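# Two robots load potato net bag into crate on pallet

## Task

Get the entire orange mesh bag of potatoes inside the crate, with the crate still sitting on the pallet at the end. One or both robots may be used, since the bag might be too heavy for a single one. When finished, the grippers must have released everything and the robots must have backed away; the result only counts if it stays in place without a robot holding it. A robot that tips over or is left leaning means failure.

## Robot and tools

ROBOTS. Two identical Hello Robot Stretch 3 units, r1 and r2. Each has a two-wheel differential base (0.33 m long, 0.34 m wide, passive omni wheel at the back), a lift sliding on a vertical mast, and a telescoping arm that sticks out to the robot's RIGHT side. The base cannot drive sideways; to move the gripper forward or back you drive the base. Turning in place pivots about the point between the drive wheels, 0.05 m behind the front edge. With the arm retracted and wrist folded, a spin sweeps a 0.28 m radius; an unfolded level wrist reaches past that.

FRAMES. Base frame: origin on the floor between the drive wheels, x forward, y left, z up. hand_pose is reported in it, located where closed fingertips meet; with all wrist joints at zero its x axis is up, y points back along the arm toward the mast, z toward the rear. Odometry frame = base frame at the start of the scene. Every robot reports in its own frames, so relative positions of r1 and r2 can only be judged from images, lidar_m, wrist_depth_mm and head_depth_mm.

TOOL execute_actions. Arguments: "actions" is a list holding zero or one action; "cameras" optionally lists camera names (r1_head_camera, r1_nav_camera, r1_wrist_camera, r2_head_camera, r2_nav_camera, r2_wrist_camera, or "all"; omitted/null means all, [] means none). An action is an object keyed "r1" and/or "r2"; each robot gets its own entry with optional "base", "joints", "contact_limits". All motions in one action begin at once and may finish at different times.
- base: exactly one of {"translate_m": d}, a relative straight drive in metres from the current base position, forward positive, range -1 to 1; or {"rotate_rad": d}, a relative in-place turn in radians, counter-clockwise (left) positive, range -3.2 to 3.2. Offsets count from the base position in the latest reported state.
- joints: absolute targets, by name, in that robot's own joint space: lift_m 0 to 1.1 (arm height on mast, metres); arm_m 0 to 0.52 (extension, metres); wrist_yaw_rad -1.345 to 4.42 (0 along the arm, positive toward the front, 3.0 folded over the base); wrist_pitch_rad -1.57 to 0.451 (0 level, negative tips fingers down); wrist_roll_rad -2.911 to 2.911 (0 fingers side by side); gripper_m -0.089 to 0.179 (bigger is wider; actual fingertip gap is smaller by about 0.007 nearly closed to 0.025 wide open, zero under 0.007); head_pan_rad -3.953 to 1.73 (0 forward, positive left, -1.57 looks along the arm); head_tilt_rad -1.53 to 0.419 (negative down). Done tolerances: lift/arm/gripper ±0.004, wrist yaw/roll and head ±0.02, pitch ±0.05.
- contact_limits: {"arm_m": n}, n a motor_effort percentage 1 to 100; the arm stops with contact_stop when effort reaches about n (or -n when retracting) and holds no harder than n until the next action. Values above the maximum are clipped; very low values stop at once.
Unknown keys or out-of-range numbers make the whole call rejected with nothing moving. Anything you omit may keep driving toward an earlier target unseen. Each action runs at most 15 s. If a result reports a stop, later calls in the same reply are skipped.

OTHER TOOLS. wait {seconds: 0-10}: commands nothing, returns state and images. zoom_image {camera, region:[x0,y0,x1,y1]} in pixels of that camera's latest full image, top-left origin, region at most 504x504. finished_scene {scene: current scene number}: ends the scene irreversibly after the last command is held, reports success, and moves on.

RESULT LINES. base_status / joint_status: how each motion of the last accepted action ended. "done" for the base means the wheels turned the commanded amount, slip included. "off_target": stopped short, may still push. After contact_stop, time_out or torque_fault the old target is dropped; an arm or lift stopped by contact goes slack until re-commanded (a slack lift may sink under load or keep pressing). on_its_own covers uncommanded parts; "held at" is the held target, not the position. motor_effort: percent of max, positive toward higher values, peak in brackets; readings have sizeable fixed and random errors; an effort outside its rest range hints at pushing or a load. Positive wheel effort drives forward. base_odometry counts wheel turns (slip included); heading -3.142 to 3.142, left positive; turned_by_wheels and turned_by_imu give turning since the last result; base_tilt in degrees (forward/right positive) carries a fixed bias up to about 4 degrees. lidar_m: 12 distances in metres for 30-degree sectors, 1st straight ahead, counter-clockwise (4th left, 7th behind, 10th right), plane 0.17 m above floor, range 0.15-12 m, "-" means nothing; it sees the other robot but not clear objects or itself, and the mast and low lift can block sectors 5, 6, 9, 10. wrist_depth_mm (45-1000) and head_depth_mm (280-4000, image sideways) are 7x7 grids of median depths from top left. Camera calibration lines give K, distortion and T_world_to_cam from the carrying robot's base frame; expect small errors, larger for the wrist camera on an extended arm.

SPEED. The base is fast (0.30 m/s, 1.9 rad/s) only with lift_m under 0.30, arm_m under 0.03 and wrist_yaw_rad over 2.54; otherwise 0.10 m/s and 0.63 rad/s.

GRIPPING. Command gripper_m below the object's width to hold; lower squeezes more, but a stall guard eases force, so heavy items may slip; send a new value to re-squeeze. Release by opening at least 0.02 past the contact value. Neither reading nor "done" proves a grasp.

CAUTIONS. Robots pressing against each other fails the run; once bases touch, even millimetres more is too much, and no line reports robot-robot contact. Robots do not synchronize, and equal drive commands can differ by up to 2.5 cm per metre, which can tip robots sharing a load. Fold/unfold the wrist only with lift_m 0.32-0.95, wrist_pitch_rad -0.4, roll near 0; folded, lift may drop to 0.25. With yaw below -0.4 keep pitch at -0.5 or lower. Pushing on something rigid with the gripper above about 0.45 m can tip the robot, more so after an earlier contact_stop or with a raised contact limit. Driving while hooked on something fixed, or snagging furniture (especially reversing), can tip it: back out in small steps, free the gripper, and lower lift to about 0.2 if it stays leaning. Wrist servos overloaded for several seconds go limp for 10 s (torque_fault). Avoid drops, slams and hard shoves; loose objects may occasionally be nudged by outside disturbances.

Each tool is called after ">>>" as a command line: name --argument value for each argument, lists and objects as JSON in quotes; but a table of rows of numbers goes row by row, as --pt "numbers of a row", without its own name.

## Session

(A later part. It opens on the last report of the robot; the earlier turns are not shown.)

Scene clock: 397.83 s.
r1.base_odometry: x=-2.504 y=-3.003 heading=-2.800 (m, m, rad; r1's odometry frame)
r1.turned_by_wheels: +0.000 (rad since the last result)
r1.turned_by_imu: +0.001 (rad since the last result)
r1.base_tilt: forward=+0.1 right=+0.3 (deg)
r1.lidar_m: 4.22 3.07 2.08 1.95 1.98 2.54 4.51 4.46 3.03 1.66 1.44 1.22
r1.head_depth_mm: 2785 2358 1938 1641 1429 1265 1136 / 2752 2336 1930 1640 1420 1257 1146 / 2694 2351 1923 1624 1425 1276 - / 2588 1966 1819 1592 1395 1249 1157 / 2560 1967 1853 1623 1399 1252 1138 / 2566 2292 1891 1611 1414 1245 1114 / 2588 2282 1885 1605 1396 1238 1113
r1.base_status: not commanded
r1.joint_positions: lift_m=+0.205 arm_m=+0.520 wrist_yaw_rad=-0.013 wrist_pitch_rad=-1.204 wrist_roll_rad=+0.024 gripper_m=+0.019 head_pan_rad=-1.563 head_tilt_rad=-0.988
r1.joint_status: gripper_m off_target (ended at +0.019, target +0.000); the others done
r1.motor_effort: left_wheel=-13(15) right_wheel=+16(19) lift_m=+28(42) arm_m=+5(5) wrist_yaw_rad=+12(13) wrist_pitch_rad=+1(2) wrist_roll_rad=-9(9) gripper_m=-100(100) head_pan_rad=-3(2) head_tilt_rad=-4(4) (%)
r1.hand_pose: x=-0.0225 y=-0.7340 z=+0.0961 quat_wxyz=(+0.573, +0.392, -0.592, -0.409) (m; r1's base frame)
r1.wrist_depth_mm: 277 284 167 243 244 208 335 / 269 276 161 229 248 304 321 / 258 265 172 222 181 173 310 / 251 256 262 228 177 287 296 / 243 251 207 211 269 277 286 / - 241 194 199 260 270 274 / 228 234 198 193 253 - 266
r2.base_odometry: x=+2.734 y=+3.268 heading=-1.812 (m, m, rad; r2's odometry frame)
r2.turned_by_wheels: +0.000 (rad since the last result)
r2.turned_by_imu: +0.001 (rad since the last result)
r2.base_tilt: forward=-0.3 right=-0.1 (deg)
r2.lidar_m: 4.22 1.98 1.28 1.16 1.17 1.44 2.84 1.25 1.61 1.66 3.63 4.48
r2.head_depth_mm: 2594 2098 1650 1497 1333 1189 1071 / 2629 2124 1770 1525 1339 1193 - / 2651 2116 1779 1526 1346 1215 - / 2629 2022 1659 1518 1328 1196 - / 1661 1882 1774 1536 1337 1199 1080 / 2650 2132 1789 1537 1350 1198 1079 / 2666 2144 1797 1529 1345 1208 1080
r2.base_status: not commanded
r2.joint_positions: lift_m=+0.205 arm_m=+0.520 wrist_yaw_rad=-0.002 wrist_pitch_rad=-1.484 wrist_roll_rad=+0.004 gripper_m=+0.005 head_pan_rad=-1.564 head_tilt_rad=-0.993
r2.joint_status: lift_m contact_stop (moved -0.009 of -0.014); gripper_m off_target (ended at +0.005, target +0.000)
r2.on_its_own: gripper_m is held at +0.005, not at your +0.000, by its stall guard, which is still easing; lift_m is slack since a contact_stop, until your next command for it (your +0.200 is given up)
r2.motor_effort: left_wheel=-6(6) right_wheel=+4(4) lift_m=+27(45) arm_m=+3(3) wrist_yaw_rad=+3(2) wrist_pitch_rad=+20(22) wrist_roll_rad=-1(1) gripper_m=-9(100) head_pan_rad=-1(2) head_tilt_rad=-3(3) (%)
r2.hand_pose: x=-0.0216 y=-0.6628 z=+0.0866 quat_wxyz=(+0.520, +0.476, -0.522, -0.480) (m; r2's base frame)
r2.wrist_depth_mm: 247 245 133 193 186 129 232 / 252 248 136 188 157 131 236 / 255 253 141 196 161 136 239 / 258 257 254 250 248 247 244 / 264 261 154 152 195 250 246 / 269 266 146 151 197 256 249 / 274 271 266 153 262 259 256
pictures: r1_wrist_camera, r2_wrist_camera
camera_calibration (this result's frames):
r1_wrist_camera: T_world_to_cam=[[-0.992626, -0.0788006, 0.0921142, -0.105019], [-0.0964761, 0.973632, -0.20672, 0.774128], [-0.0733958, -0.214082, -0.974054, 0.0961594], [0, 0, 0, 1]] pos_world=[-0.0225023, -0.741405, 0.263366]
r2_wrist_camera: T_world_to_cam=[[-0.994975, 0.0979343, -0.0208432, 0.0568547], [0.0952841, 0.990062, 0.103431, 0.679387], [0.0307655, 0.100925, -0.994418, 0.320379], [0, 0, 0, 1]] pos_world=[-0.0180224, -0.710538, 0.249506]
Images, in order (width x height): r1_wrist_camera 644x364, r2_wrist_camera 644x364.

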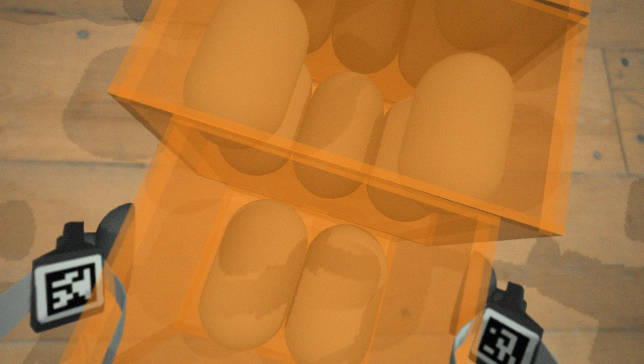

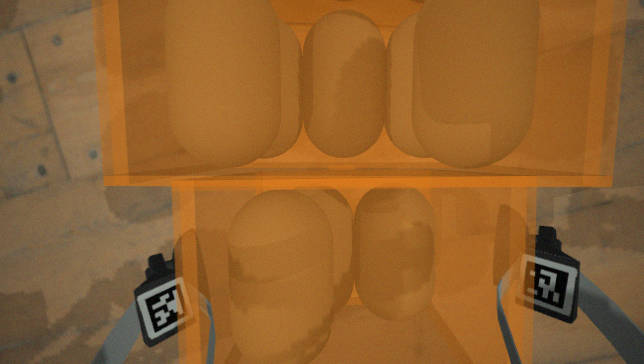

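>>> execute_actions --actions '[{"r1":{"joints":{"lift_m":0.35,"gripper_m":-0.02}},"r2":{"joints":{"lift_m":0.35,"gripper_m":-0.02,"wrist_pitch_rad":-1.42}}}]' --cameras '["r1_head_camera","r2_head_camera","r1_wrist_camera"]'

Scene clock: 402.07 s.
r1.base_odometry: x=-2.504 y=-3.003 heading=-2.800 (m, m, rad; r1's odometry frame)
r1.turned_by_wheels: +0.000 (rad since the last result)
r1.turned_by_imu: +0.001 (rad since the last result)
r1.base_tilt: forward=+0.2 right=+0.4 (deg)
r1.lidar_m: 4.23 3.07 2.08 1.95 1.98 2.54 4.53 4.48 3.03 0.67 1.44 1.22
r1.head_depth_mm: 2774 2337 1938 1646 1432 1262 1134 / 2757 2343 1929 1644 1420 1262 1149 / 2694 2316 1908 1637 1419 1251 - / 2605 2008 1495 - 1388 1245 1150 / 1641 2118 1864 1604 1407 1249 1132 / 2594 2291 1869 1612 1405 1241 1115 / 2581 2261 1875 1608 1396 1236 1111
r1.base_status: not commanded
r1.joint_positions: lift_m=+0.349 arm_m=+0.520 wrist_yaw_rad=-0.009 wrist_pitch_rad=-1.227 wrist_roll_rad=+0.018 gripper_m=-0.009 head_pan_rad=-1.563 head_tilt_rad=-0.988
r1.joint_status: gripper_m off_target (ended at -0.009, target -0.020); the others done
r1.on_its_own: gripper_m is held at -0.014, not at your -0.020, by its stall guard, which is still easing
r1.motor_effort: left_wheel=-6(15) right_wheel=+7(20) lift_m=+55(58) arm_m=+4(6) wrist_yaw_rad=+9(16) wrist_pitch_rad=+8(8) wrist_roll_rad=-6(9) gripper_m=-83(100) head_pan_rad=-3(3) head_tilt_rad=-4(4) (%)
r1.hand_pose: x=-0.0222 y=-0.7283 z=+0.2386 quat_wxyz=(+0.571, +0.401, -0.585, -0.414) (m; r1's base frame)
r1.wrist_depth_mm: 417 428 185 256 252 212 498 / 402 410 174 272 259 470 488 / 393 402 181 240 187 454 469 / 379 392 399 236 182 435 450 / 368 382 216 222 408 420 438 / - 368 197 205 399 413 423 / 350 360 194 197 389 - 411
r2.base_odometry: x=+2.734 y=+3.268 heading=-1.812 (m, m, rad; r2's odometry frame)
r2.turned_by_wheels: +0.000 (rad since the last result)
r2.turned_by_imu: +0.001 (rad since the last result)
r2.base_tilt: forward=-0.2 right=-0.1 (deg)
r2.lidar_m: 4.23 1.98 1.29 1.17 1.17 1.44 2.84 1.25 1.62 0.61 3.64 4.44
r2.head_depth_mm: 2639 2117 1650 1486 1335 1193 1071 / 2602 2098 1762 1522 1331 1193 - / 2592 2115 1766 1505 1354 1203 - / 2607 1994 1730 1252 1343 1190 - / 1521 1854 1791 1536 1343 1198 1079 / 2650 2143 1765 1524 1345 1201 1081 / 2667 2133 1783 1529 1344 1200 1077
r2.base_status: not commanded
r2.joint_positions: lift_m=+0.349 arm_m=+0.520 wrist_yaw_rad=-0.002 wrist_pitch_rad=-1.419 wrist_roll_rad=+0.004 gripper_m=-0.011 head_pan_rad=-1.564 head_tilt_rad=-0.993
r2.joint_status: gripper_m off_target (ended at -0.011, target -0.020); the others done
r2.on_its_own: gripper_m is held at -0.014, not at your -0.020, by its stall guard, which is still easing
r2.motor_effort: left_wheel=-7(8) right_wheel=+5(6) lift_m=+54(57) arm_m=+2(3) wrist_yaw_rad=+3(2) wrist_pitch_rad=+0(19) wrist_roll_rad=-1(1) gripper_m=-68(100) head_pan_rad=-1(2) head_tilt_rad=-3(3) (%)
r2.hand_pose: x=-0.0217 y=-0.6796 z=+0.2305 quat_wxyz=(+0.535, +0.459, -0.538, -0.463) (m; r2's base frame)
r2.wrist_depth_mm: 400 395 164 237 222 161 372 / 399 396 157 214 174 149 374 / 406 396 159 206 170 150 379 / 410 403 396 392 386 386 380 / 406 404 403 156 199 390 385 / 412 404 148 151 193 387 387 / 415 413 277 150 396 394 387
pictures: r1_head_camera (sideways: a quarter turn clockwise sets it upright), r1_wrist_camera, r2_head_camera (sideways: a quarter turn clockwise sets it upright)
camera_calibration (this result's frames):
r1_head_camera: T_world_to_cam=[[0.0408165, 0.790344, -0.611303, 0.814096], [0.998282, -0.0580002, -0.00833266, 0.00698485], [-0.0420414, -0.609912, -0.791353, 0.987865], [0, 0, 0, 1]] pos_world=[0.0013298, -0.0404998, 1.27947]
r1_wrist_camera: T_world_to_cam=[[-0.991588, -0.0909569, 0.0920852, -0.126189], [-0.106688, 0.977191, -0.18362, 0.794911], [-0.0732833, -0.191899, -0.978675, 0.253464], [0, 0, 0, 1]] pos_world=[-0.0217447, -0.739617, 0.40564]
r2_head_camera: T_world_to_cam=[[0.0570746, 0.835253, -0.546895, 0.728449], [0.998249, -0.0562676, 0.0182429, -0.0306266], [-0.015535, -0.546979, -0.837002, 1.04933], [0, 0, 0, 1]] pos_world=[0.00529842, -0.036201, 1.27724]
Images, in order (width x height): r1_head_camera 896x504, r1_wrist_camera 644x364, r2_head_camera 896x504.

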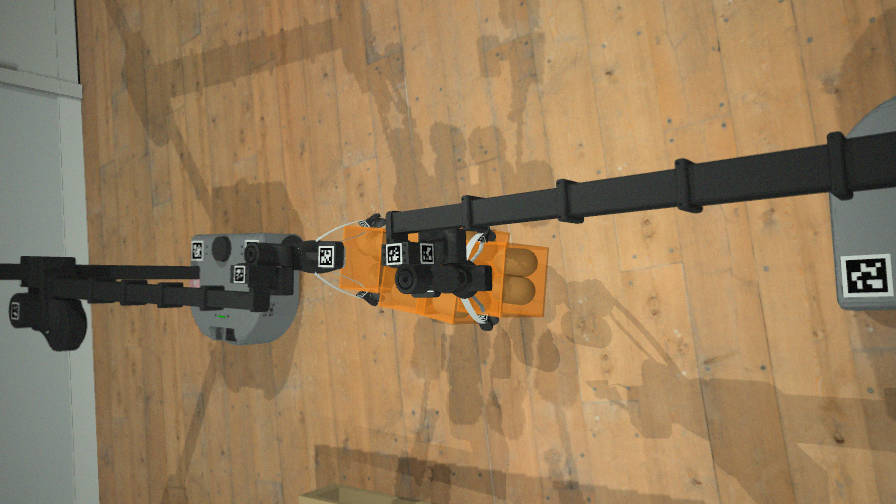

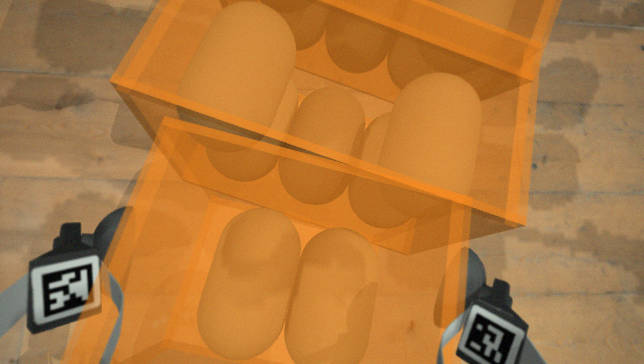

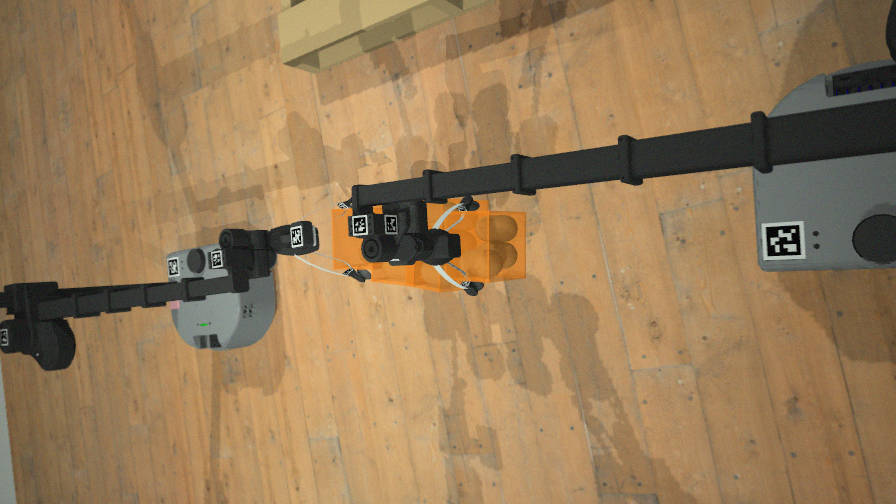

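>>> execute_actions --actions '[{"r1":{"joints":{"lift_m":0.62}},"r2":{"joints":{"lift_m":0.62}}}]' --cameras '[]'

>>> execute_actions --actions '[{"r1":{"base":{"translate_m":0.65}},"r2":{"base":{"translate_m":-0.65}}}]' --cameras '["r1_head_camera","r2_head_camera"]'

Scene clock: 409.53 s.
r1.base_odometry: x=-2.504 y=-3.003 heading=-2.800 (m, m, rad; r1's odometry frame)
r1.turned_by_wheels: +0.000 (rad since the last result)
r1.turned_by_imu: +0.001 (rad since the last result)
r1.base_tilt: forward=+0.1 right=+0.5 (deg)
r1.lidar_m: 4.23 3.07 2.08 1.94 1.98 2.54 4.53 4.47 3.01 1.66 1.44 1.22
r1.head_depth_mm: 2758 2361 1941 1639 1424 1266 1135 / 2751 2329 1933 1642 1442 - - / 2683 2319 1936 1616 1416 1255 1157 / 2595 1065 1146 1525 1404 1252 1155 / 2536 2242 1839 1581 1411 1246 1137 / 2579 2280 1885 1614 1401 1249 1120 / 2588 2247 1860 1603 1400 1240 1112
r1.base_status: not commanded
r1.joint_positions: lift_m=+0.619 arm_m=+0.520 wrist_yaw_rad=-0.009 wrist_pitch_rad=-1.227 wrist_roll_rad=+0.018 gripper_m=+0.049 head_pan_rad=-1.563 head_tilt_rad=-0.988
r1.joint_status: all done
r1.on_its_own: gripper_m is held at +0.047, not at your -0.020, by its stall guard, which is still easing
r1.motor_effort: left_wheel=-6(5) right_wheel=+7(7) lift_m=+55(56) arm_m=+4(4) wrist_yaw_rad=+9(8) wrist_pitch_rad=+8(8) wrist_roll_rad=-6(6) gripper_m=-29(66) head_pan_rad=-3(3) head_tilt_rad=-5(4) (%)
r1.hand_pose: x=-0.0222 y=-0.7284 z=+0.5086 quat_wxyz=(+0.571, +0.401, -0.585, -0.414) (m; r1's base frame)
r1.wrist_depth_mm: 698 708 186 254 252 210 841 / 680 698 175 273 258 788 808 / 656 675 180 237 187 763 769 / 644 660 668 235 180 732 753 / 619 644 217 224 687 728 752 / - 621 197 205 674 702 724 / 583 610 192 196 658 - 690
r2.base_odometry: x=+2.734 y=+3.268 heading=-1.812 (m, m, rad; r2's odometry frame)
r2.turned_by_wheels: +0.000 (rad since the last result)
r2.turned_by_imu: +0.001 (rad since the last result)
r2.base_tilt: forward=-0.3 right=-0.1 (deg)
r2.lidar_m: 4.22 1.98 1.28 1.16 1.17 1.44 2.84 1.25 1.61 1.65 3.64 4.44
r2.head_depth_mm: 2621 2097 1640 1479 1339 1207 1086 / 2615 2111 1781 1515 - - - / 2601 2163 1103 1491 1342 1203 - / 2600 1428 1092 1445 1345 1195 - / 2445 1887 1785 1535 1345 1190 1079 / 2667 2131 1782 1535 1339 1198 1079 / 2678 2149 1786 1544 1349 1199 1085
r2.base_status: not commanded
r2.joint_positions: lift_m=+0.619 arm_m=+0.520 wrist_yaw_rad=-0.002 wrist_pitch_rad=-1.418 wrist_roll_rad=+0.004 gripper_m=+0.043 head_pan_rad=-1.564 head_tilt_rad=-0.993
r2.joint_status: all done
r2.on_its_own: gripper_m is held at +0.041, not at your -0.020, by its stall guard, which is still easing
r2.motor_effort: left_wheel=-6(6) right_wheel=+4(5) lift_m=+55(57) arm_m=+2(2) wrist_yaw_rad=+2(2) wrist_pitch_rad=-1(1) wrist_roll_rad=-1(1) gripper_m=-47(57) head_pan_rad=-1(1) head_tilt_rad=-3(3) (%)
r2.hand_pose: x=-0.0217 y=-0.6801 z=+0.5005 quat_wxyz=(+0.535, +0.459, -0.538, -0.462) (m; r2's base frame)
r2.wrist_depth_mm: 670 660 163 236 223 628 629 / 680 675 157 214 174 150 631 / 678 666 159 206 169 150 630 / 689 672 668 663 647 636 640 / 685 676 669 157 199 641 640 / 696 692 148 151 194 649 645 / 694 691 677 150 662 656 646
pictures: none
No camera images: the call's "cameras" was empty. Leave "cameras" out to get every camera's image.

Scene clock: 417.03 s.
r1.base_odometry: x=-3.117 y=-3.220 heading=-2.800 (m, m, rad; r1's odometry frame)
r1.turned_by_wheels: +0.000 (rad since the last result)
r1.turned_by_imu: -0.003 (rad since the last result)
r1.base_tilt: forward=+0.3 right=+0.3 (deg)
r1.lidar_m: 3.59 3.20 2.15 2.01 2.04 2.61 5.18 4.38 2.95 1.70 0.72 0.87
r1.head_depth_mm: 2743 2342 1939 1637 1431 1260 1134 / 2685 2351 1921 1643 1439 - - / 2660 2323 1922 1599 1417 1229 1157 / 2490 1190 - 1402 1271 1191 1150 / 2489 2179 1712 1485 1363 1205 1134 / 2563 2288 1786 1501 1336 1201 1115 / 2513 2245 1573 1424 1330 1180 1113
r1.base_status: done
r1.joint_positions: lift_m=+0.619 arm_m=+0.520 wrist_yaw_rad=-0.009 wrist_pitch_rad=-1.166 wrist_roll_rad=+0.015 gripper_m=+0.091 head_pan_rad=-1.563 head_tilt_rad=-0.988
r1.joint_status: not commanded
r1.on_its_own: gripper_m is held at +0.089, not at your -0.020, by its stall guard, which is still easing
r1.motor_effort: left_wheel=-8(9) right_wheel=+9(12) lift_m=+54(55) arm_m=-1(4) wrist_yaw_rad=+10(9) wrist_pitch_rad=-9(10) wrist_roll_rad=-4(6) gripper_m=-34(54) head_pan_rad=-3(3) head_tilt_rad=-4(4) (%)
r1.hand_pose: x=-0.0223 y=-0.7439 z=+0.5130 quat_wxyz=(+0.584, +0.384, -0.596, -0.395) (m; r1's base frame)
r1.wrist_depth_mm: 510 619 192 263 264 861 906 / 532 594 178 275 233 829 852 / 552 571 188 243 189 787 824 / 549 574 562 238 186 761 794 / 622 625 217 218 703 731 750 / - 554 199 204 677 705 728 / 479 535 201 198 643 - 690
r2.base_odometry: x=+2.890 y=+3.899 heading=-1.813 (m, m, rad; r2's odometry frame)
r2.turned_by_wheels: +0.000 (rad since the last result)
r2.turned_by_imu: +0.005 (rad since the last result)
r2.base_tilt: forward=-0.2 right=+0.0 (deg)
r2.lidar_m: 4.87 1.81 1.17 1.06 1.07 1.30 2.60 0.80 0.73 1.70 3.74 4.59
r2.head_depth_mm: 2589 2102 1473 1296 1225 1167 1090 / 2578 2102 1664 1400 - - - / 2626 2160 1488 1456 1290 1166 - / 1010 1815 1064 1325 1249 1172 - / 2456 1912 1784 1530 1340 1203 1080 / 2635 2139 1777 1533 1340 1199 1080 / 2612 2137 1782 1539 1345 1204 1078
r2.base_status: done
r2.joint_positions: lift_m=+0.619 arm_m=+0.520 wrist_yaw_rad=-0.005 wrist_pitch_rad=-1.361 wrist_roll_rad=+0.010 gripper_m=+0.086 head_pan_rad=-1.564 head_tilt_rad=-0.993
r2.joint_status: not commanded
r2.on_its_own: gripper_m is held at +0.084, not at your -0.020, by its stall guard, which is still easing
r2.motor_effort: left_wheel=-9(12) right_wheel=+7(8) lift_m=+55(55) arm_m=-2(2) wrist_yaw_rad=+6(7) wrist_pitch_rad=-17(17) wrist_roll_rad=-3(3) gripper_m=-31(47) head_pan_rad=-2(1) head_tilt_rad=-3(3) (%)
r2.hand_pose: x=-0.0218 y=-0.6949 z=+0.5018 quat_wxyz=(+0.546, +0.441, -0.553, -0.449) (m; r2's base frame)
r2.wrist_depth_mm: 701 689 164 245 222 156 515 / 697 686 157 215 172 149 522 / 688 684 160 207 172 153 525 / 688 684 672 221 536 535 523 / 684 680 666 154 197 529 519 / 688 667 149 151 195 527 611 / 680 683 659 150 526 523 515
pictures: r1_head_camera (sideways: a quarter turn clockwise sets it upright), r2_head_camera (sideways: a quarter turn clockwise sets it upright)
camera_calibration (this result's frames):
r1_head_camera: T_world_to_cam=[[0.0408549, 0.790342, -0.611303, 0.814096], [0.998279, -0.0580488, -0.00833267, 0.00698488], [-0.042071, -0.60991, -0.791353, 0.987866], [0, 0, 0, 1]] pos_world=[0.00132783, -0.0404995, 1.27947]
r2_head_camera: T_world_to_cam=[[0.0570746, 0.835253, -0.546895, 0.728449], [0.998249, -0.0562676, 0.0182429, -0.0306266], [-0.015535, -0.546979, -0.837002, 1.04933], [0, 0, 0, 1]] pos_world=[0.00529842, -0.036201, 1.27724]
Images, in order (width x height): r1_head_camera 896x504, r2_head_camera 896x504.

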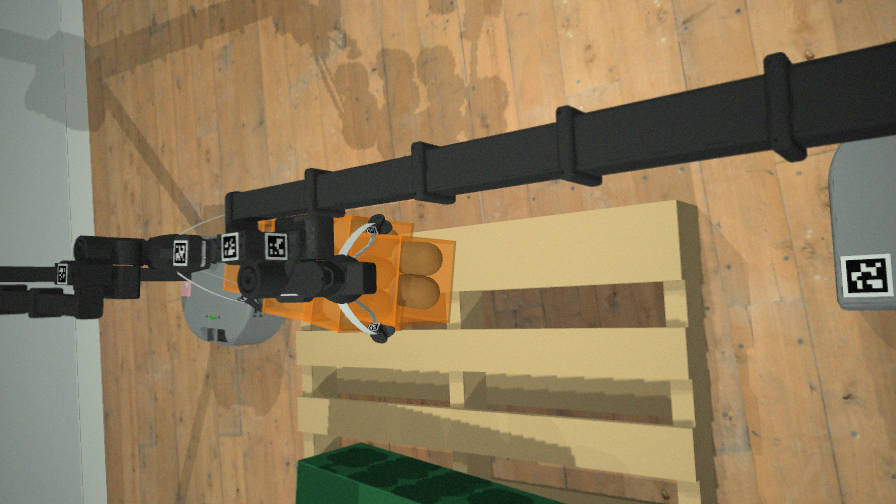

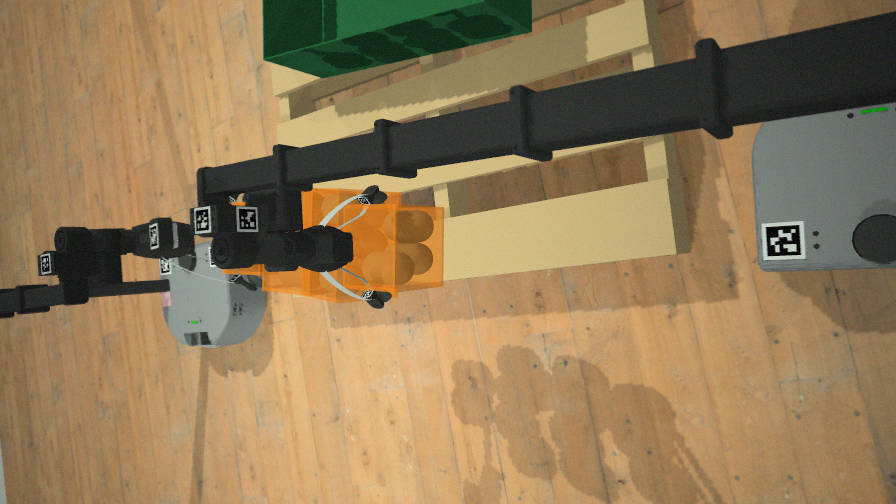

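>>> execute_actions --actions '[{"r1":{"base":{"translate_m":0.66},"joints":{"gripper_m":-0.03}},"r2":{"base":{"translate_m":-0.66},"joints":{"gripper_m":-0.03}}}]' --cameras '["r1_head_camera","r2_head_camera"]'

Scene clock: 428.80 s.
r1.base_odometry: x=-3.739 y=-3.441 heading=-2.801 (m, m, rad; r1's odometry frame)
r1.turned_by_wheels: +0.000 (rad since the last result)
r1.turned_by_imu: -0.004 (rad since the last result)
r1.base_tilt: forward=+0.2 right=+0.3 (deg)
r1.lidar_m: 2.92 2.97 2.23 2.08 2.10 2.69 5.83 4.26 0.62 0.61 2.73 3.14
r1.head_depth_mm: 2660 2357 1788 1534 1354 1226 1134 / 2656 2328 1809 1521 1296 - - / 2638 2324 1688 1432 1230 1206 1155 / 2454 1924 - 1426 1237 1192 1154 / 2464 2188 1517 1394 1247 1204 1136 / 2495 2267 1761 1492 1345 1187 1120 / 2447 2258 1817 1472 1263 1171 1114
r1.base_status: done
r1.joint_positions: lift_m=+0.619 arm_m=+0.520 wrist_yaw_rad=-0.010 wrist_pitch_rad=-1.108 wrist_roll_rad=+0.014 gripper_m=+0.005 head_pan_rad=-1.563 head_tilt_rad=-0.988
r1.joint_status: gripper_m off_target (ended at +0.005, target -0.030)
r1.on_its_own: gripper_m is held at +0.001, not at your -0.030, by its stall guard, which is still easing; wrist_pitch_rad is at rest, and its effort (-25) is outside its rest range (-20 to +32)
r1.motor_effort: left_wheel=-6(7) right_wheel=+7(15) lift_m=+54(55) arm_m=-5(4) wrist_yaw_rad=+10(12) wrist_pitch_rad=-25(25) wrist_roll_rad=-4(4) gripper_m=-74(100) head_pan_rad=-3(3) head_tilt_rad=-4(4) (%)
r1.hand_pose: x=-0.0225 y=-0.7581 z=+0.5179 quat_wxyz=(+0.595, +0.366, -0.607, -0.378) (m; r1's base frame)
r1.wrist_depth_mm: 763 652 203 273 240 533 810 / 720 630 182 287 229 563 767 / 576 600 194 244 187 492 718 / 540 555 483 238 195 487 674 / 516 412 209 223 571 487 629 / - 440 200 204 547 703 600 / 476 444 488 198 523 684 573
r2.base_odometry: x=+3.049 y=+4.539 heading=-1.813 (m, m, rad; r2's odometry frame)
r2.turned_by_wheels: +0.000 (rad since the last result)
r2.turned_by_imu: -0.003 (rad since the last result)
r2.base_tilt: forward=-0.3 right=+0.0 (deg)
r2.lidar_m: 5.50 1.65 1.05 0.95 0.96 1.18 2.33 3.29 0.57 0.56 0.59 4.69
r2.head_depth_mm: 2614 2093 1762 1442 1220 1207 1089 / 2601 2101 1639 1421 - - - / 2613 2167 1507 1352 1211 1187 - / 1048 1842 1045 1331 1209 1179 - / 2515 1907 1520 1345 1217 1164 1082 / 2686 2114 1674 1424 1260 1165 1080 / 2635 2124 1667 1430 1243 1163 1083
r2.base_status: done
r2.joint_positions: lift_m=+0.619 arm_m=+0.521 wrist_yaw_rad=-0.007 wrist_pitch_rad=-1.309 wrist_roll_rad=+0.013 gripper_m=+0.016 head_pan_rad=-1.564 head_tilt_rad=-0.993
r2.joint_status: gripper_m off_target (ended at +0.016, target -0.030)
r2.on_its_own: gripper_m is held at +0.013, not at your -0.030, by its stall guard, which is still easing; wrist_pitch_rad is at rest, and its effort (-32) is outside its rest range (-20 to +32)
r2.motor_effort: left_wheel=-5(16) right_wheel=+5(7) lift_m=+55(55) arm_m=-6(6) wrist_yaw_rad=+9(8) wrist_pitch_rad=-32(33) wrist_roll_rad=-4(5) gripper_m=-58(100) head_pan_rad=-2(2) head_tilt_rad=-3(3) (%)
r2.hand_pose: x=-0.0220 y=-0.7086 z=+0.5037 quat_wxyz=(+0.556, +0.425, -0.566, -0.436) (m; r2's base frame)
r2.wrist_depth_mm: 595 586 162 241 169 163 653 / 588 575 154 212 165 148 538 / 635 571 160 206 202 363 530 / 573 567 542 224 488 442 521 / 574 558 303 153 196 411 520 / 567 550 148 152 196 414 509 / 560 537 363 151 367 381 509
pictures: r1_head_camera (sideways: a quarter turn clockwise sets it upright), r2_head_camera (sideways: a quarter turn clockwise sets it upright)
camera_calibration (this result's frames):
r1_head_camera: T_world_to_cam=[[0.040876, 0.790358, -0.61128, 0.814066], [0.998277, -0.0580753, -0.00833458, 0.00698738], [-0.0420876, -0.609886, -0.791371, 0.987889], [0, 0, 0, 1]] pos_world=[0.00132674, -0.0404988, 1.27947]
r2_head_camera: T_world_to_cam=[[0.0570745, 0.835253, -0.546895, 0.728449], [0.998249, -0.0562674, 0.0182429, -0.0306266], [-0.0155349, -0.546979, -0.837002, 1.04933], [0, 0, 0, 1]] pos_world=[0.00529842, -0.036201, 1.27724]
Images, in order (width x height): r1_head_camera 896x504, r2_head_camera 896x504.

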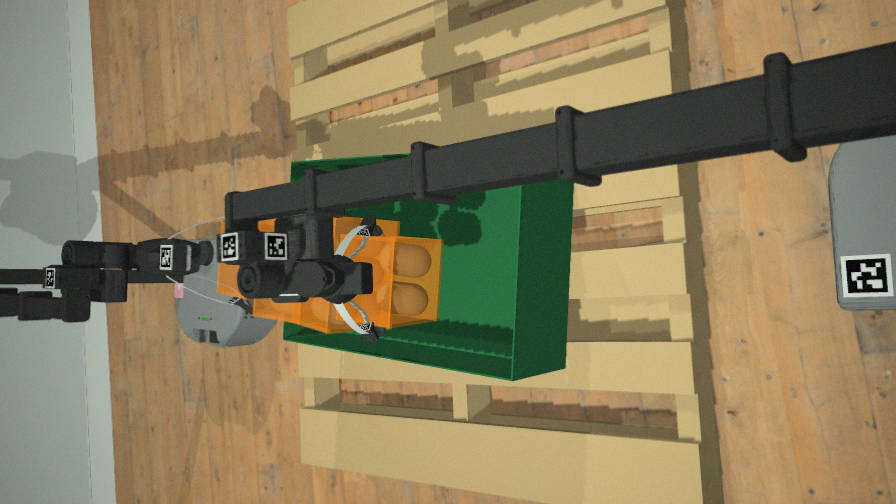

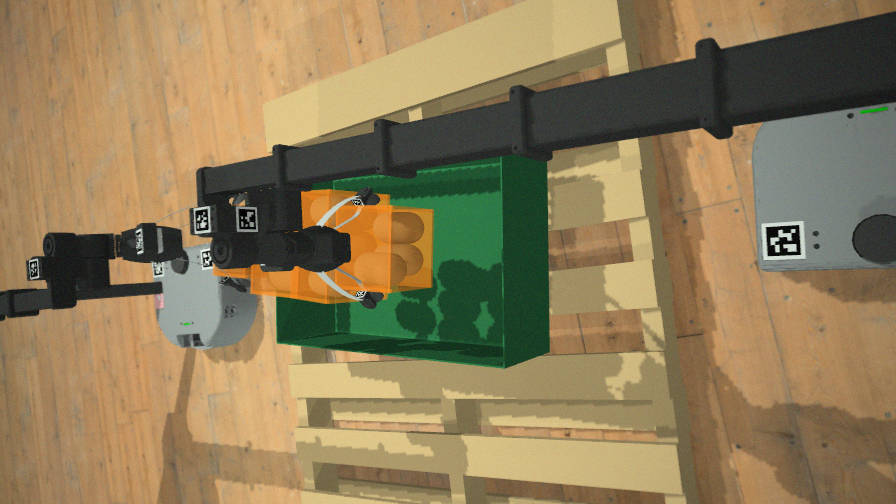

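>>> execute_actions --actions '[{"r1":{"joints":{"lift_m":0.46}},"r2":{"joints":{"lift_m":0.46}}}]' --cameras '["r1_head_camera","r2_head_camera"]'

>>> execute_actions --actions '[{"r1":{"joints":{"lift_m":0.35}},"r2":{"joints":{"lift_m":0.35}}}]' --cameras '["r1_head_camera","r2_head_camera"]'

Scene clock: 435.93 s.
r1.base_odometry: x=-3.739 y=-3.441 heading=-2.801 (m, m, rad; r1's odometry frame)
r1.turned_by_wheels: +0.000 (rad since the last result)
r1.turned_by_imu: +0.001 (rad since the last result)
r1.base_tilt: forward=+0.2 right=+0.3 (deg)
r1.lidar_m: 2.93 2.97 2.23 2.08 2.11 2.69 5.83 4.27 0.62 0.61 2.73 3.15
r1.head_depth_mm: 2692 2348 1798 1541 1351 1226 1129 / 2636 2347 1801 1524 1333 1222 1133 / 2647 2308 1620 1430 1323 1212 - / 2561 1908 1529 1378 1231 1195 1153 / 2422 2005 1587 1396 1250 1209 1133 / 2515 2285 1756 1494 1332 1189 1117 / 2461 2273 1836 1474 1257 1174 1114
r1.base_status: not commanded
r1.joint_positions: lift_m=+0.460 arm_m=+0.520 wrist_yaw_rad=-0.009 wrist_pitch_rad=-1.108 wrist_roll_rad=+0.013 gripper_m=+0.056 head_pan_rad=-1.563 head_tilt_rad=-0.988
r1.joint_status: all done
r1.on_its_own: gripper_m is held at +0.054, not at your -0.030, by its stall guard, which is still easing; wrist_pitch_rad is at rest, and its effort (-25) is outside its rest range (-20 to +32)
r1.motor_effort: left_wheel=-6(6) right_wheel=+8(8) lift_m=+36(48) arm_m=-4(4) wrist_yaw_rad=+9(10) wrist_pitch_rad=-25(25) wrist_roll_rad=-3(4) gripper_m=-50(56) head_pan_rad=-3(3) head_tilt_rad=-4(4) (%)
r1.hand_pose: x=-0.0225 y=-0.7581 z=+0.3586 quat_wxyz=(+0.596, +0.367, -0.607, -0.378) (m; r1's base frame)
r1.wrist_depth_mm: 444 277 202 273 241 424 342 / 420 286 182 285 220 439 319 / 231 305 196 244 188 395 294 / 227 335 394 239 197 398 283 / 221 374 210 222 409 386 271 / - 360 201 204 390 336 260 / 270 345 353 200 376 - 251
r2.base_odometry: x=+3.049 y=+4.539 heading=-1.813 (m, m, rad; r2's odometry frame)
r2.turned_by_wheels: +0.000 (rad since the last result)
r2.turned_by_imu: +0.001 (rad since the last result)
r2.base_tilt: forward=-0.2 right=-0.1 (deg)
r2.lidar_m: 5.54 1.65 1.05 0.95 0.96 1.17 2.32 3.28 0.57 0.56 0.58 4.73
r2.head_depth_mm: 2593 2068 1758 1436 1229 1189 1073 / 2621 2110 1634 1435 1249 1209 - / 2563 2093 1728 1357 1193 1191 - / 2608 1227 1434 1156 1214 1178 - / 2442 1905 1534 1350 1208 1168 1080 / 2620 2128 1671 1414 1257 1166 1083 / 2658 2130 1664 1428 1246 1160 1081
r2.base_status: not commanded
r2.joint_positions: lift_m=+0.460 arm_m=+0.521 wrist_yaw_rad=-0.007 wrist_pitch_rad=-1.310 wrist_roll_rad=+0.013 gripper_m=+0.061 head_pan_rad=-1.564 head_tilt_rad=-0.993
r2.joint_status: all done
r2.on_its_own: gripper_m is held at +0.059, not at your -0.030, by its stall guard, which is still easing; wrist_pitch_rad is at rest, and its effort (-33) is outside its rest range (-20 to +32)
r2.motor_effort: left_wheel=-5(6) right_wheel=+4(4) lift_m=+22(48) arm_m=-6(5) wrist_yaw_rad=+8(8) wrist_pitch_rad=-33(33) wrist_roll_rad=-4(4) gripper_m=-39(45) head_pan_rad=-3(2) head_tilt_rad=-3(3) (%)
r2.hand_pose: x=-0.0219 y=-0.7083 z=+0.3452 quat_wxyz=(+0.556, +0.426, -0.566, -0.436) (m; r2's base frame)
r2.wrist_depth_mm: 247 351 163 242 170 262 222 / 244 344 155 213 165 149 224 / 242 342 160 205 201 268 216 / 240 336 392 222 375 338 219 / 237 328 385 153 195 368 219 / 234 289 148 152 197 366 202 / 232 321 359 152 367 328 238
pictures: r1_head_camera (sideways: a quarter turn clockwise sets it upright), r2_head_camera (sideways: a quarter turn clockwise sets it upright)
camera_calibration (this result's frames):
r1_head_camera: T_world_to_cam=[[0.0408771, 0.790358, -0.61128, 0.814066], [0.998277, -0.0580767, -0.00833458, 0.00698738], [-0.0420884, -0.609886, -0.791371, 0.987889], [0, 0, 0, 1]] pos_world=[0.00132668, -0.0404988, 1.27947]
r2_head_camera: T_world_to_cam=[[0.0570744, 0.835253, -0.546895, 0.728449], [0.998249, -0.0562673, 0.0182429, -0.0306266], [-0.0155349, -0.546979, -0.837002, 1.04933], [0, 0, 0, 1]] pos_world=[0.00529843, -0.036201, 1.27724]
Images, in order (width x height): r1_head_camera 896x504, r2_head_camera 896x504.

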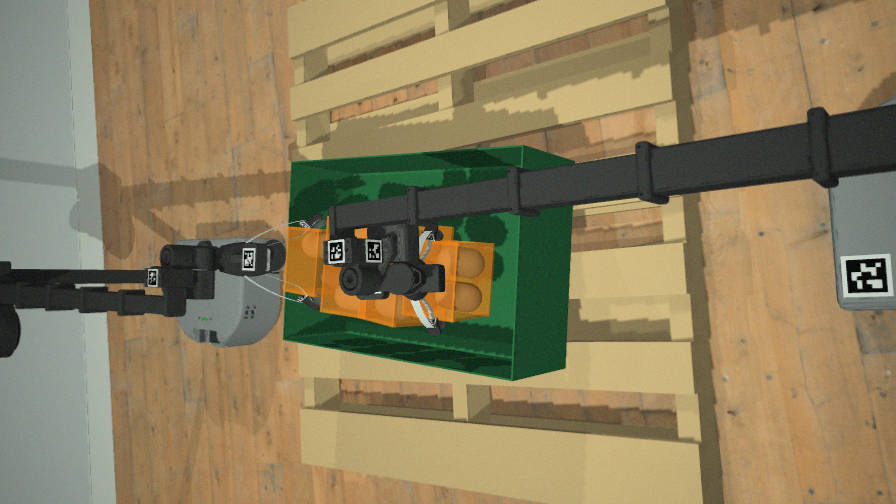

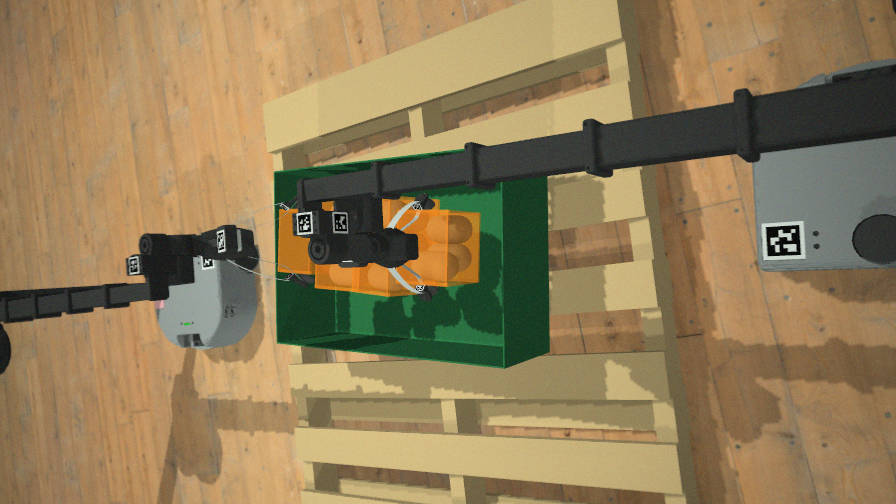

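Scene clock: 437.77 s.
r1.base_odometry: x=-3.739 y=-3.441 heading=-2.801 (m, m, rad; r1's odometry frame)
r1.turned_by_wheels: +0.000 (rad since the last result)
r1.turned_by_imu: +0.000 (rad since the last result)
r1.base_tilt: forward=+0.0 right=+0.4 (deg)
r1.lidar_m: 2.92 2.96 2.23 2.07 2.11 2.68 5.84 4.27 0.62 0.61 2.73 3.13
r1.head_depth_mm: 2672 2339 1793 1546 1354 1224 1133 / 2646 2325 1800 1517 1336 1219 1147 / 2640 2316 1617 1439 1246 1206 - / 2557 2181 1563 1369 1232 1194 1159 / 2376 1961 1578 1401 1242 1204 1131 / 2479 2278 1765 1488 1337 1190 1112 / 2448 2259 1814 1473 1253 1176 1112
r1.base_status: not commanded
r1.joint_positions: lift_m=+0.350 arm_m=+0.520 wrist_yaw_rad=-0.009 wrist_pitch_rad=-1.108 wrist_roll_rad=+0.013 gripper_m=+0.069 head_pan_rad=-1.563 head_tilt_rad=-0.988
r1.joint_status: all done
r1.on_its_own: gripper_m is held at +0.067, not at your -0.030, by its stall guard, which is still easing; wrist_pitch_rad is at rest, and its effort (-25) is outside its rest range (-20 to +32)
r1.motor_effort: left_wheel=-7(6) right_wheel=+8(8) lift_m=+37(38) arm_m=-4(5) wrist_yaw_rad=+9(9) wrist_pitch_rad=-25(25) wrist_roll_rad=-3(4) gripper_m=-44(50) head_pan_rad=-3(3) head_tilt_rad=-4(5) (%)
r1.hand_pose: x=-0.0225 y=-0.7580 z=+0.2485 quat_wxyz=(+0.596, +0.367, -0.607, -0.378) (m; r1's base frame)
r1.wrist_depth_mm: 196 270 204 273 241 378 324 / 204 289 184 284 218 362 310 / 214 296 198 243 189 342 297 / 225 281 283 240 200 324 283 / 222 272 211 221 294 306 271 / - 260 203 206 281 294 260 / 240 249 252 203 269 - 249
r2.base_odometry: x=+3.049 y=+4.539 heading=-1.813 (m, m, rad; r2's odometry frame)
r2.turned_by_wheels: +0.000 (rad since the last result)
r2.turned_by_imu: +0.000 (rad since the last result)
r2.base_tilt: forward=-0.3 right=+0.0 (deg)
r2.lidar_m: 5.53 1.65 1.05 0.95 0.96 1.18 2.32 3.27 0.57 0.56 0.59 4.71
r2.head_depth_mm: 2594 2101 1750 1430 1232 1184 1077 / 2617 2109 1620 1452 1227 1191 - / 2595 2130 1520 1319 1195 1188 - / 2613 1912 1477 1244 1202 1181 - / 1580 1906 1520 1349 1213 1162 1082 / 2662 2118 1678 1421 1254 1161 1083 / 2647 2127 1667 1442 1248 1168 1083
r2.base_status: not commanded
r2.joint_positions: lift_m=+0.350 arm_m=+0.521 wrist_yaw_rad=-0.007 wrist_pitch_rad=-1.311 wrist_roll_rad=+0.013 gripper_m=+0.072 head_pan_rad=-1.564 head_tilt_rad=-0.993
r2.joint_status: all done
r2.on_its_own: gripper_m is held at +0.071, not at your -0.030, by its stall guard, which is still easing; wrist_pitch_rad is at rest, and its effort (-32) is outside its rest range (-20 to +32)
r2.motor_effort: left_wheel=-6(5) right_wheel=+4(4) lift_m=+22(23) arm_m=-6(6) wrist_yaw_rad=+8(9) wrist_pitch_rad=-32(33) wrist_roll_rad=-4(4) gripper_m=-36(40) head_pan_rad=-2(2) head_tilt_rad=-3(3) (%)
r2.hand_pose: x=-0.0219 y=-0.7079 z=+0.2351 quat_wxyz=(+0.555, +0.426, -0.565, -0.436) (m; r2's base frame)
r2.wrist_depth_mm: 246 293 163 241 170 260 211 / 245 291 155 213 165 149 213 / 241 287 161 206 202 267 217 / 240 285 280 223 270 268 218 / 238 281 276 153 196 266 220 / 235 278 148 151 196 262 203 / 233 273 269 152 262 259 238
pictures: r1_head_camera (sideways: a quarter turn clockwise sets it upright), r2_head_camera (sideways: a quarter turn clockwise sets it upright)
camera_calibration (this result's frames):
r1_head_camera: T_world_to_cam=[[0.0408771, 0.790358, -0.61128, 0.814066], [0.998277, -0.0580767, -0.00833457, 0.00698737], [-0.0420884, -0.609886, -0.791371, 0.987889], [0, 0, 0, 1]] pos_world=[0.00132668, -0.0404988, 1.27947]
r2_head_camera: T_world_to_cam=[[0.0570748, 0.835253, -0.546895, 0.728449], [0.998249, -0.0562678, 0.0182429, -0.0306266], [-0.0155351, -0.546979, -0.837002, 1.04933], [0, 0, 0, 1]] pos_world=[0.00529841, -0.036201, 1.27724]
Images, in order (width x height): r1_head_camera 896x504, r2_head_camera 896x504.

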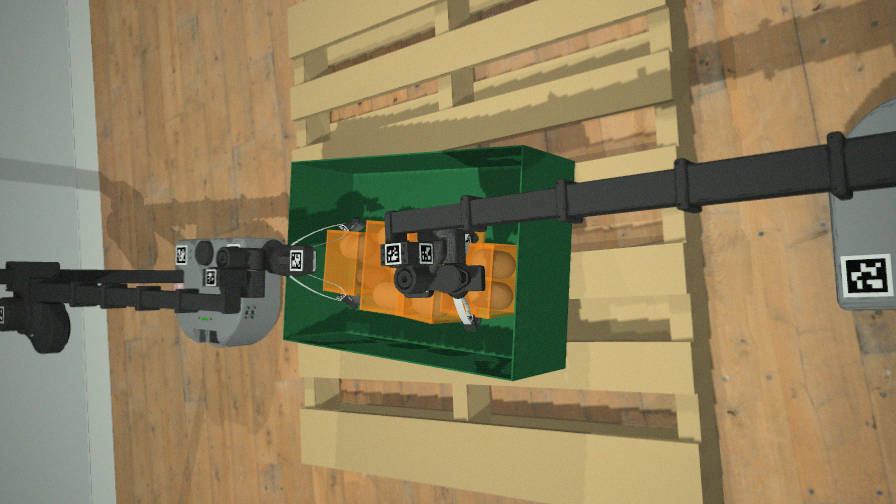

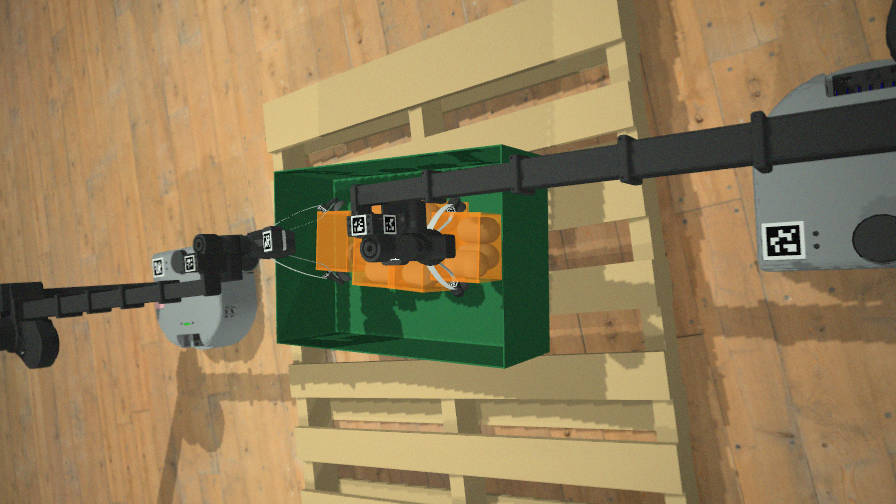

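Inside. Small lower, release, retreat.

>>> execute_actions --actions '[{"r1":{"joints":{"lift_m":0.325}},"r2":{"joints":{"lift_m":0.325}}}]' --cameras '[]'

>>> execute_actions --actions '[{"r1":{"joints":{"gripper_m":0.17}},"r2":{"joints":{"gripper_m":0.17}}}]' --cameras '[]'

>>> execute_actions --actions '[{"r1":{"joints":{"lift_m":0.6}},"r2":{"joints":{"lift_m":0.6}}}]' --cameras '[]'

>>> execute_actions --actions '[{"r1":{"joints":{"arm_m":0}},"r2":{"joints":{"arm_m":0}}}]' --cameras '["r1_head_camera","r2_head_camera"]'

Scene clock: 445.13 s.
r1.base_odometry: x=-3.739 y=-3.441 heading=-2.801 (m, m, rad; r1's odometry frame)
r1.turned_by_wheels: +0.000 (rad since the last result)
r1.turned_by_imu: +0.000 (rad since the last result)
r1.base_tilt: forward=+0.2 right=+0.3 (deg)
r1.lidar_m: 2.92 2.97 2.23 2.07 2.11 2.69 5.84 4.26 0.62 0.61 2.74 3.15
r1.head_depth_mm: 2691 2340 1787 1545 1347 1224 1133 / 2669 2327 1809 1518 1340 1218 1148 / 2612 2312 1611 1439 1242 1212 - / 2516 2182 1529 - 1234 1194 1160 / 2372 2000 1593 1401 1243 1204 1134 / 2488 2296 1767 1491 1336 1189 1116 / 2455 2270 1825 1477 1261 1179 1117
r1.base_status: not commanded
r1.joint_positions: lift_m=+0.331 arm_m=+0.520 wrist_yaw_rad=-0.011 wrist_pitch_rad=-1.091 wrist_roll_rad=+0.022 gripper_m=+0.106 head_pan_rad=-1.563 head_tilt_rad=-0.988
r1.joint_status: lift_m contact_stop (moved -0.018 of -0.025)
r1.on_its_own: gripper_m is held at +0.108, not at your -0.030, by its stall guard, which is still easing; lift_m is slack since a contact_stop, until your next command for it (your +0.325 is given up); wrist_pitch_rad is at rest, and its effort (-30) is outside its rest range (-20 to +32)
r1.motor_effort: left_wheel=-11(12) right_wheel=+15(16) lift_m=+33(35) arm_m=-4(4) wrist_yaw_rad=+10(11) wrist_pitch_rad=-30(32) wrist_roll_rad=-8(9) gripper_m=-2(28) head_pan_rad=-3(3) head_tilt_rad=-4(4) (%)
r1.hand_pose: x=-0.0227 y=-0.7621 z=+0.2317 quat_wxyz=(+0.596, +0.360, -0.613, -0.375) (m; r1's base frame)
r1.wrist_depth_mm: 196 272 194 270 238 369 321 / 204 288 179 272 232 348 307 / 214 284 187 240 185 325 294 / 222 272 273 237 188 309 282 / 220 260 208 223 282 293 270 / - 248 198 203 269 280 261 / 230 235 202 195 255 - 252
r2.base_odometry: x=+3.049 y=+4.539 heading=-1.813 (m, m, rad; r2's odometry frame)
r2.turned_by_wheels: +0.000 (rad since the last result)
r2.turned_by_imu: +0.001 (rad since the last result)
r2.base_tilt: forward=-0.3 right=+0.0 (deg)
r2.lidar_m: 5.53 1.65 1.05 0.95 0.96 1.18 2.32 3.27 0.57 0.56 0.58 4.70
r2.head_depth_mm: 2577 2100 1750 1429 1227 1185 1072 / 2617 2131 1638 1441 1228 1187 - / 2608 2091 1534 1321 1196 1195 - / 2639 1901 1536 1256 1208 1173 - / 1600 1907 1523 1354 1210 1168 1079 / 2664 2125 1675 1418 1261 1166 1083 / 2642 2141 1669 1422 1249 1161 1089
r2.base_status: not commanded
r2.joint_positions: lift_m=+0.331 arm_m=+0.521 wrist_yaw_rad=-0.005 wrist_pitch_rad=-1.314 wrist_roll_rad=+0.006 gripper_m=+0.109 head_pan_rad=-1.564 head_tilt_rad=-0.993
r2.joint_status: lift_m contact_stop (moved -0.019 of -0.025)
r2.on_its_own: gripper_m is held at +0.108, not at your -0.030, by its stall guard, which is not easing now; lift_m is slack since a contact_stop, until your next command for it (your +0.325 is given up); wrist_pitch_rad is at rest, and its effort (-31) is outside its rest range (-20 to +32)
r2.motor_effort: left_wheel=-6(6) right_wheel=+4(5) lift_m=+27(27) arm_m=-6(6) wrist_yaw_rad=+6(9) wrist_pitch_rad=-31(33) wrist_roll_rad=-2(4) gripper_m=-22(23) head_pan_rad=-3(2) head_tilt_rad=-3(3) (%)
r2.hand_pose: x=-0.0219 y=-0.7073 z=+0.2162 quat_wxyz=(+0.557, +0.429, -0.563, -0.435) (m; r2's base frame)
r2.wrist_depth_mm: 245 279 155 228 213 148 214 / 243 276 151 204 165 144 215 / 240 272 154 203 166 149 217 / 239 269 264 259 254 252 219 / 236 266 260 154 197 250 222 / 233 263 147 150 194 248 202 / 231 258 255 150 246 243 238
pictures: none
No camera images: the call's "cameras" was empty. Leave "cameras" out to get every camera's image.

not run: a stop came earlier in this reply.

not run: a stop came earlier in this reply.

not run: a stop came earlier in this reply.


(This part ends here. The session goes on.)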